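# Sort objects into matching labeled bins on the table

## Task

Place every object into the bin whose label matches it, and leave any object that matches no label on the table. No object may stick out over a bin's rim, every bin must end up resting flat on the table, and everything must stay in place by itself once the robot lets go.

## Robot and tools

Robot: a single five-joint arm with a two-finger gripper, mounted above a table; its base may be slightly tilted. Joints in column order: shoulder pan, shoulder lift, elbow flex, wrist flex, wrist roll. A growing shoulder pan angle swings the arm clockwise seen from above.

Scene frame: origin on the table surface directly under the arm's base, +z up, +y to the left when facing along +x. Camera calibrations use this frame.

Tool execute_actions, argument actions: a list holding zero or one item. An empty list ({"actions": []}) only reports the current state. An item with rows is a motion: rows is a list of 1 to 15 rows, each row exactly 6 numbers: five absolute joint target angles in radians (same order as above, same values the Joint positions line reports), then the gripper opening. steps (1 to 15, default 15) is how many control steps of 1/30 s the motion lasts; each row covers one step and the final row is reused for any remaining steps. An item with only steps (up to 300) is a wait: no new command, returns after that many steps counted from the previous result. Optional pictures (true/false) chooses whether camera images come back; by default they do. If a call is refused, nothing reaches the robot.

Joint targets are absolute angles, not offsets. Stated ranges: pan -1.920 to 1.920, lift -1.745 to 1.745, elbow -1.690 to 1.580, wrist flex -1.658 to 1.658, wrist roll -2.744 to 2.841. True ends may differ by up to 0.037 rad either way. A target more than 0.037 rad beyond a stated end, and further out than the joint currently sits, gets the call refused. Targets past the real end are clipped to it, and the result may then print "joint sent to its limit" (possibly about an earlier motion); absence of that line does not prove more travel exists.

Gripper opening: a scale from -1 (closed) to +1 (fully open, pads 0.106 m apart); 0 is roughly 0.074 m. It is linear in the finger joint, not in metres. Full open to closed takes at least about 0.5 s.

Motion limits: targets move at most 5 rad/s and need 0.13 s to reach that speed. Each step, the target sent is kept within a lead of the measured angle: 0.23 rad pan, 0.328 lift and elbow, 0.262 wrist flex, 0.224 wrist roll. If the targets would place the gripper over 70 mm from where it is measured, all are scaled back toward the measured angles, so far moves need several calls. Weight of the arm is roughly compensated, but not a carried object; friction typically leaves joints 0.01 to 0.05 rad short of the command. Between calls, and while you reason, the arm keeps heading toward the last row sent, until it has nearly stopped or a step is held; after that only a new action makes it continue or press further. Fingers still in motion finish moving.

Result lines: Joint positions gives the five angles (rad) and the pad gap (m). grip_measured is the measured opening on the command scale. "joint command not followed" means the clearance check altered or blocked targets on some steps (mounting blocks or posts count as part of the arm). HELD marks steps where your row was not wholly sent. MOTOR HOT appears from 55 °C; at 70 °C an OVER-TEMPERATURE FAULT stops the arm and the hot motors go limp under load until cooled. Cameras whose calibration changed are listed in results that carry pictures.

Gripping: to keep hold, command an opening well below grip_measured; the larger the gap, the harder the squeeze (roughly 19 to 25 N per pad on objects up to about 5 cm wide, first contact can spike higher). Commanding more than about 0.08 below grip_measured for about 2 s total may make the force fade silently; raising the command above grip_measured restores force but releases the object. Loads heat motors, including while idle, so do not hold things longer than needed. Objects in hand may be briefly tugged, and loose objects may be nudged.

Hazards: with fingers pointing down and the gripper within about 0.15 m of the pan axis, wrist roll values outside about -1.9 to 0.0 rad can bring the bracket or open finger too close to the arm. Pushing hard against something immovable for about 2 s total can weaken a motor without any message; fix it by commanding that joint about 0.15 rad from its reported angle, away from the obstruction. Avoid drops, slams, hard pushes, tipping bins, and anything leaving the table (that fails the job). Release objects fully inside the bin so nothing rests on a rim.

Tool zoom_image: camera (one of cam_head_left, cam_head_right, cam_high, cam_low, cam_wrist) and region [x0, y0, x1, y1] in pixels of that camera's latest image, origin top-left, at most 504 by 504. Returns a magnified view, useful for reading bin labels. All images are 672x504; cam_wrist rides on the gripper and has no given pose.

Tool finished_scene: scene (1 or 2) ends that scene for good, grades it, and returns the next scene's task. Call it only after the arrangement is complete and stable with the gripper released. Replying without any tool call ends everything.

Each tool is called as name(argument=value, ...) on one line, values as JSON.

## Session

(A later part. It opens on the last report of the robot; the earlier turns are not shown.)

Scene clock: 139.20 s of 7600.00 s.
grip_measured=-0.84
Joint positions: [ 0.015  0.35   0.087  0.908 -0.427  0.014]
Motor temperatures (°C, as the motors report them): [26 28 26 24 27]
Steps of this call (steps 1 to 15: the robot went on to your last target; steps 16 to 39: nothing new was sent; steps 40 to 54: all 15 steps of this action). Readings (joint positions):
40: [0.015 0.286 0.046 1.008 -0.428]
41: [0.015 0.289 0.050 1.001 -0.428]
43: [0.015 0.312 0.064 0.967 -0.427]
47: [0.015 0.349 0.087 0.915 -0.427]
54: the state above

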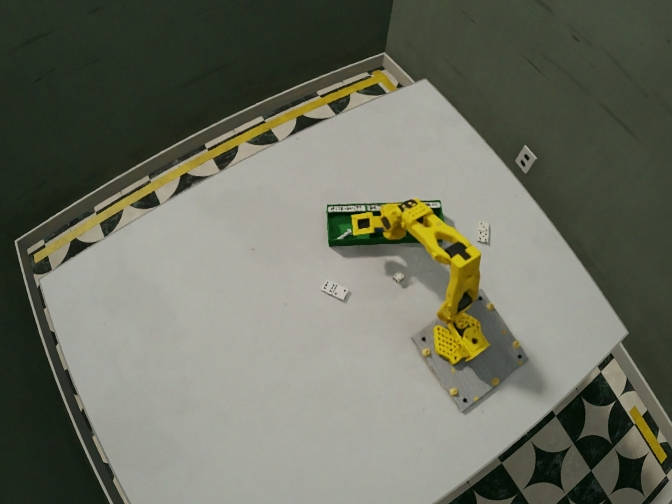

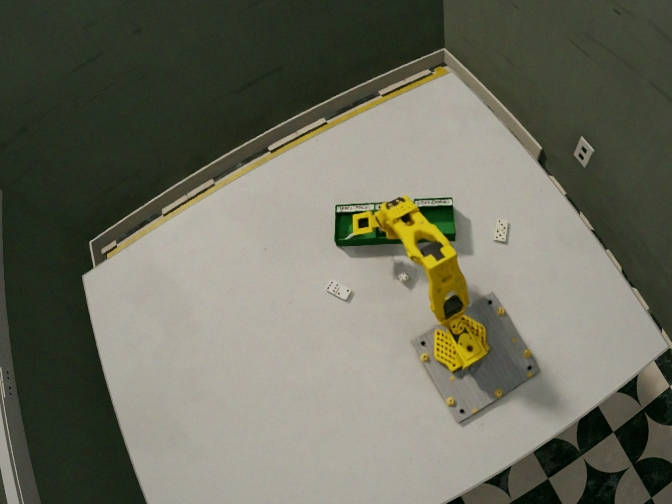

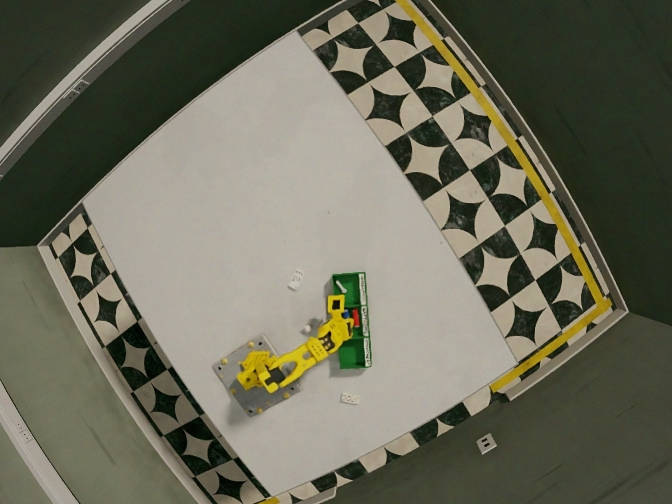

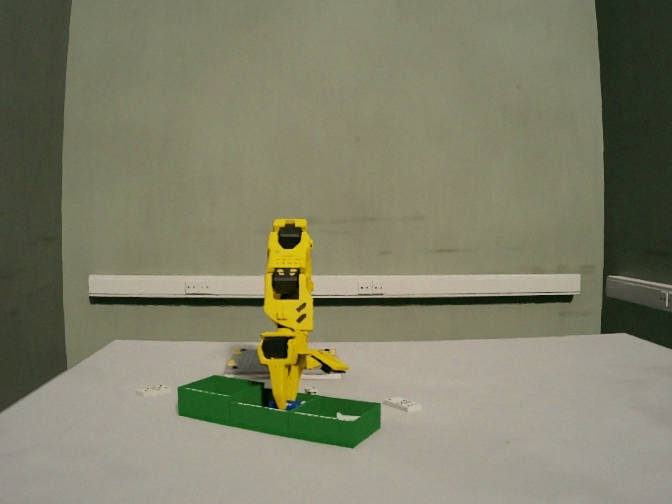

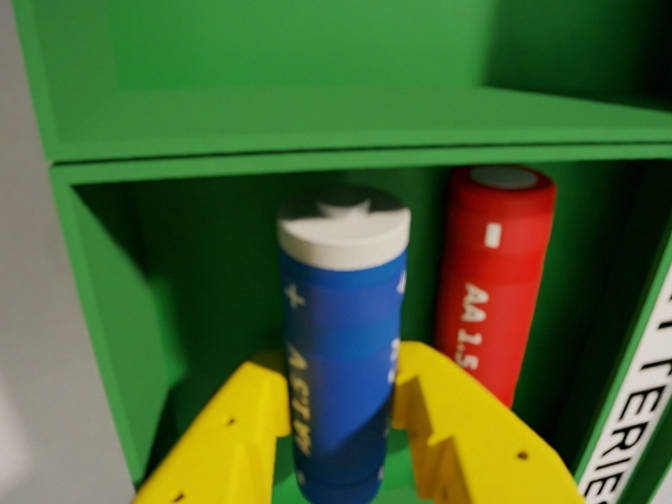

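execute_actions(actions=[{"rows":[[0.015,0.372,0.115,0.89,-0.42,-0.91],[0.015,0.372,0.115,0.89,-0.42,-0.91],[0.015,0.372,0.115,0.89,-0.42,-0.91],[0.015,0.372,0.115,0.89,-0.42,-0.91],[0.015,0.372,0.115,0.89,-0.42,-0.91],[0.015,0.372,0.115,0.89,-0.42,-0.85],[0.015,0.372,0.115,0.89,-0.42,-0.8],[0.015,0.372,0.115,0.89,-0.42,-0.74]],"steps":15}])

execute_actions(actions=[{"rows":[[0.015,0.33,0.06,0.98,-0.42,-0.74],[0.015,0.33,0.06,0.98,-0.42,-0.74],[0.015,0.33,0.06,0.98,-0.42,-0.74],[0.015,0.28,0.0,1.05,-0.42,-0.74],[0.015,0.28,0.0,1.05,-0.42,-0.74],[0.015,0.28,0.0,1.05,-0.42,-0.74],[0.015,0.28,0.0,1.05,-0.42,-0.74],[0.015,0.2,-0.19,1.25,-0.42,-0.74]],"steps":15}])

execute_actions(actions=[{"rows":[[0.015,-0.1,-0.1,1.3,-0.42,-0.6]],"steps":15}])

Scene clock: 146.73 s of 7600.00 s.
grip_measured=-0.75
Joint positions: [ 0.015  0.354  0.095  0.896 -0.427  0.021]
Motor temperatures (°C, as the motors report them): [26 28 26 24 27]
Steps of this call (steps 1 to 15: the robot went on to your last target; steps 16 to 90: nothing new was sent; then 4.03 s passed at rest; steps 91 to 105: all 15 steps of this action). Readings (joint positions):
91: [0.015 0.352 0.089 0.907 -0.427]
92: [0.015 0.352 0.092 0.904 -0.427]
94: [0.015 0.354 0.095 0.898 -0.427]
98: [0.015 0.354 0.095 0.896 -0.427]
105: the state above

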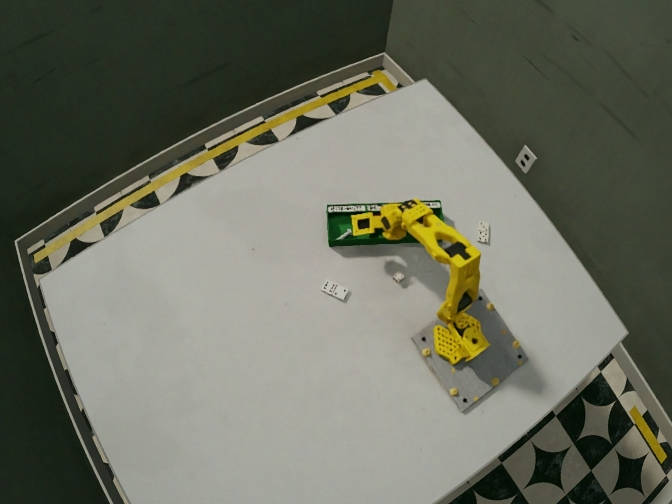

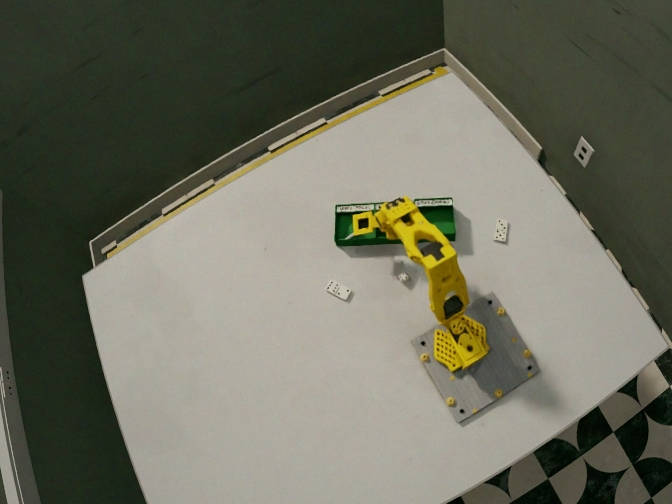

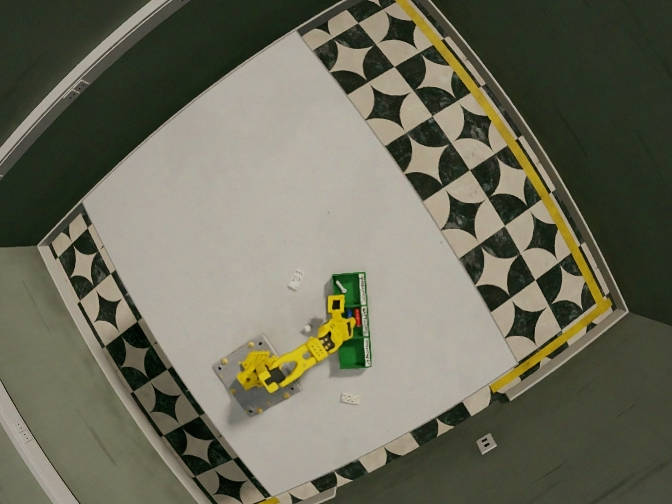

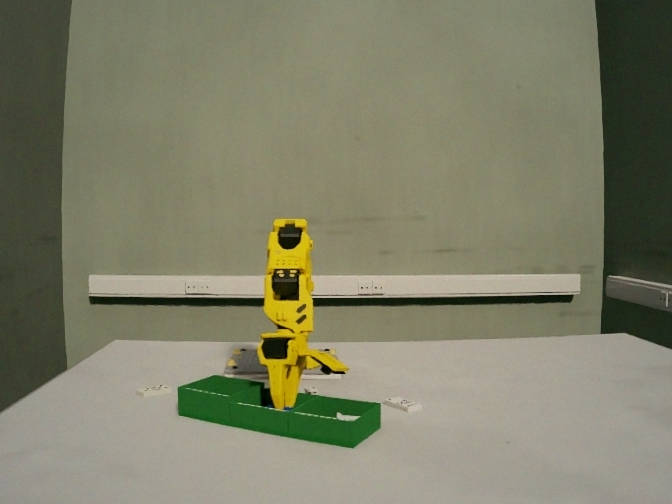

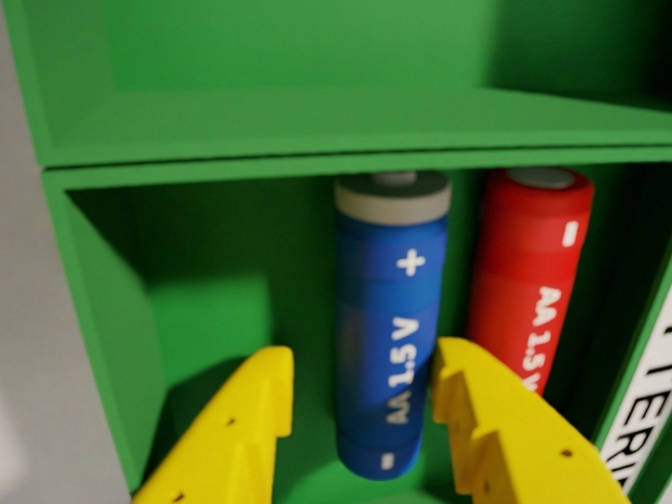

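Scene clock: 147.23 s of 7600.00 s.
grip_measured=-0.75
Joint positions: [ 0.015  0.211 -0.167  1.231 -0.427  0.021]
Motor temperatures (°C, as the motors report them): [26 28 26 24 27]
Steps of this call (steps 1 to 15: all 15 steps of this action). Readings (joint positions):
1: [0.015 0.354 0.095 0.896 -0.427]
2: [0.015 0.354 0.093 0.902 -0.427]
4: [0.015 0.346 0.080 0.941 -0.427]
8: [0.015 0.301 0.026 1.027 -0.427]
15: the state above

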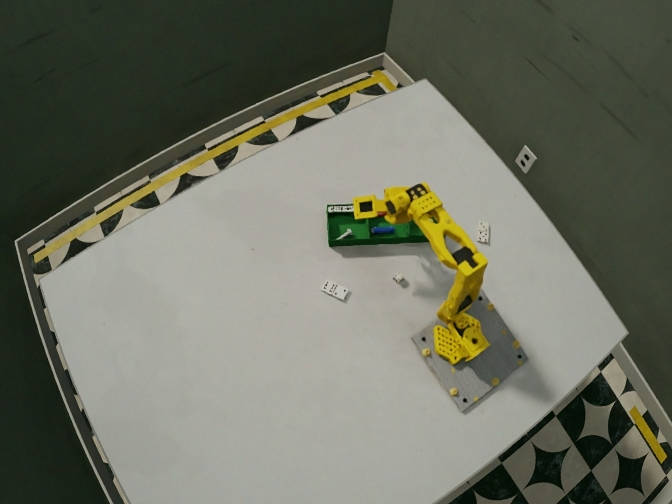

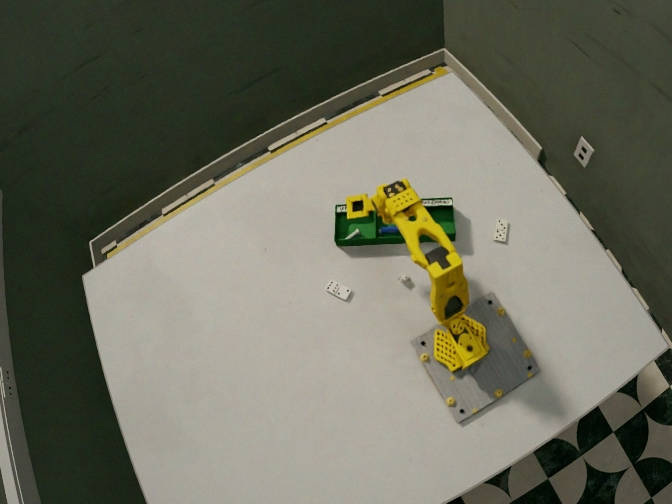

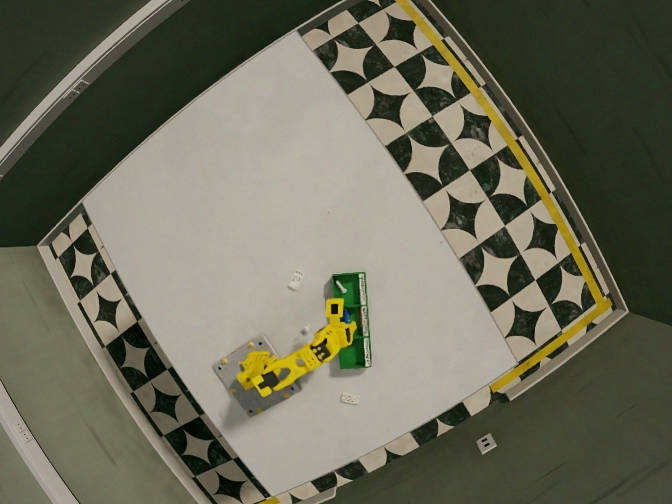

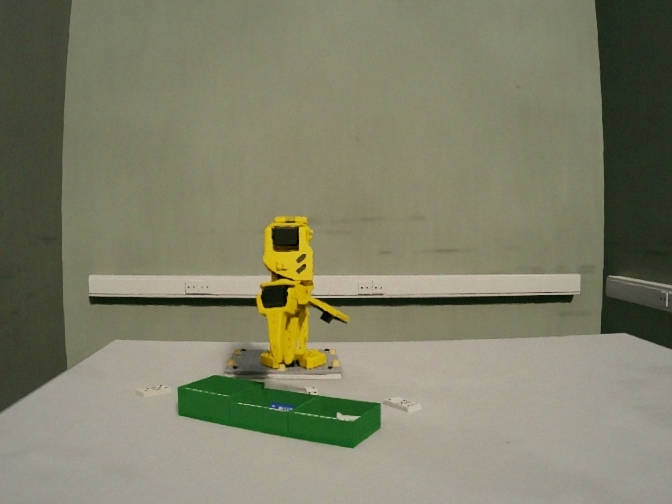

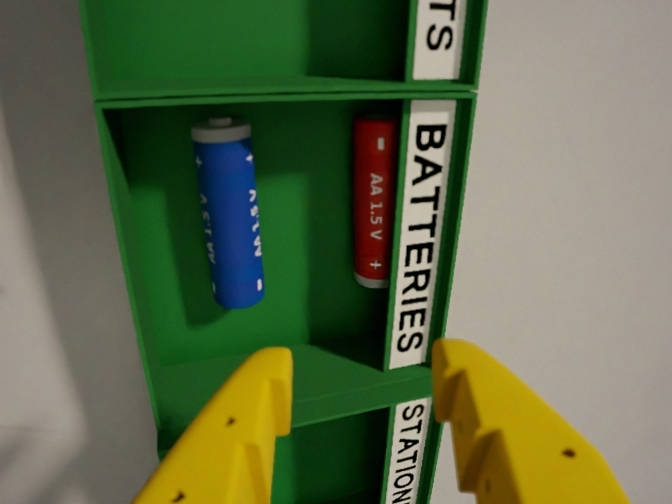

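Scene clock: 147.73 s of 7600.00 s.
grip_measured=-0.61
Joint positions: [ 0.015 -0.088 -0.121  1.292 -0.427  0.031]
Motor temperatures (°C, as the motors report them): [26 28 26 24 27]
Steps of this call (steps 1 to 15: all 15 steps of this action). Readings (joint positions):
1: [0.015 0.209 -0.172 1.237 -0.427]
2: [0.015 0.202 -0.169 1.249 -0.427]
4: [0.015 0.120 -0.135 1.275 -0.427]
8: [0.015 -0.067 -0.121 1.290 -0.427]
15: the state above

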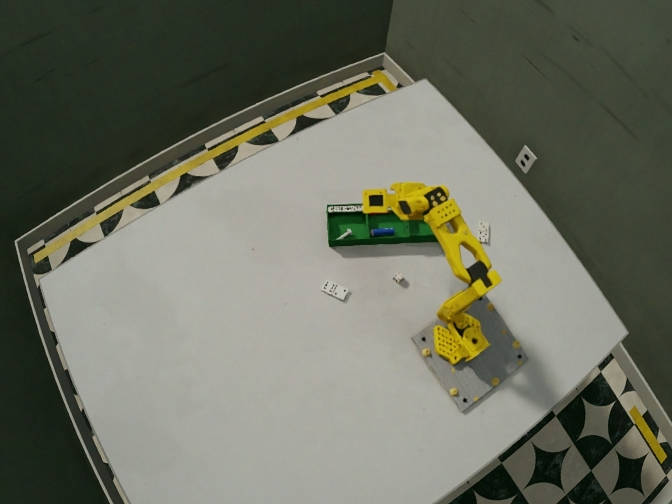

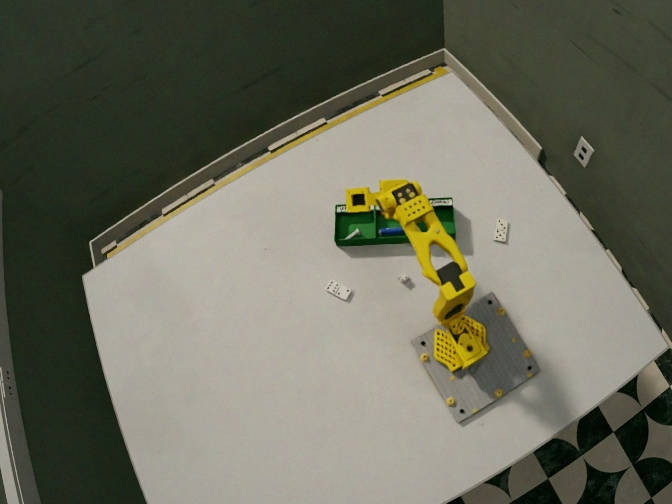

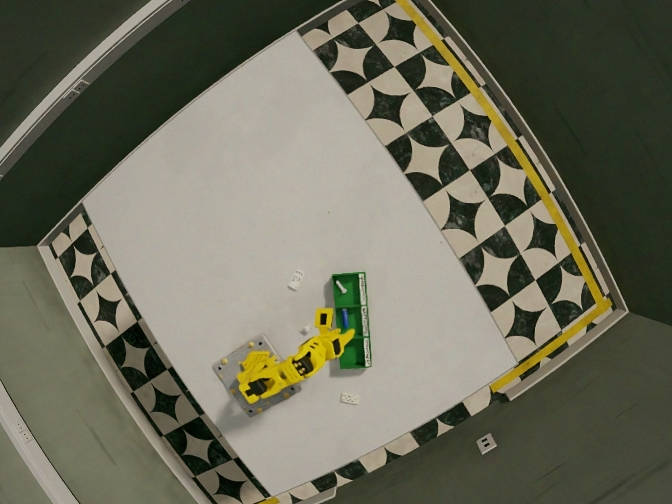

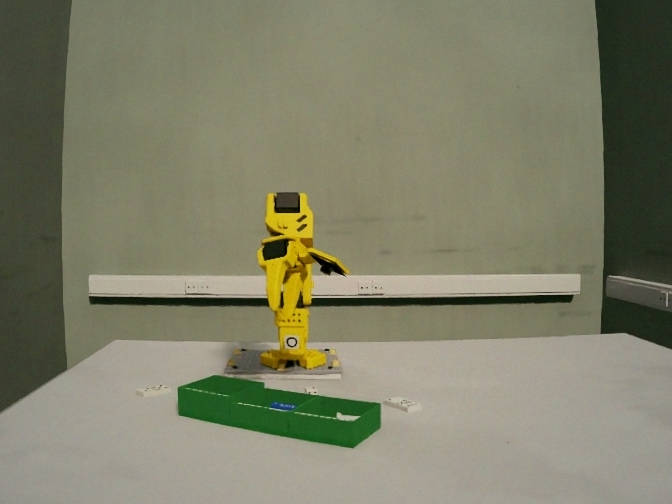

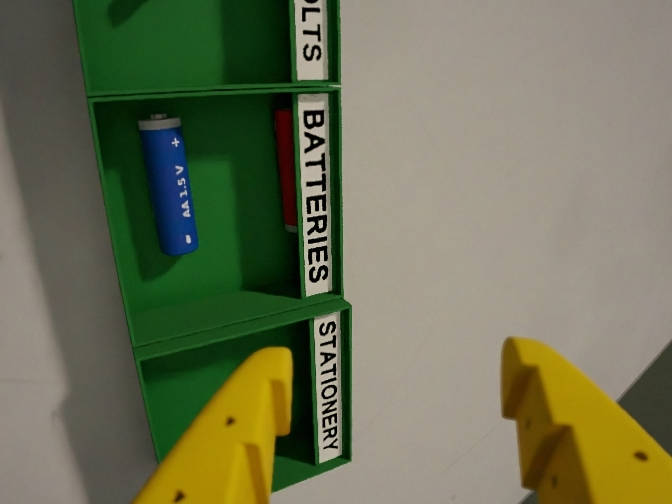

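finished_scene(scene=1)

The scene is finished: the task was done.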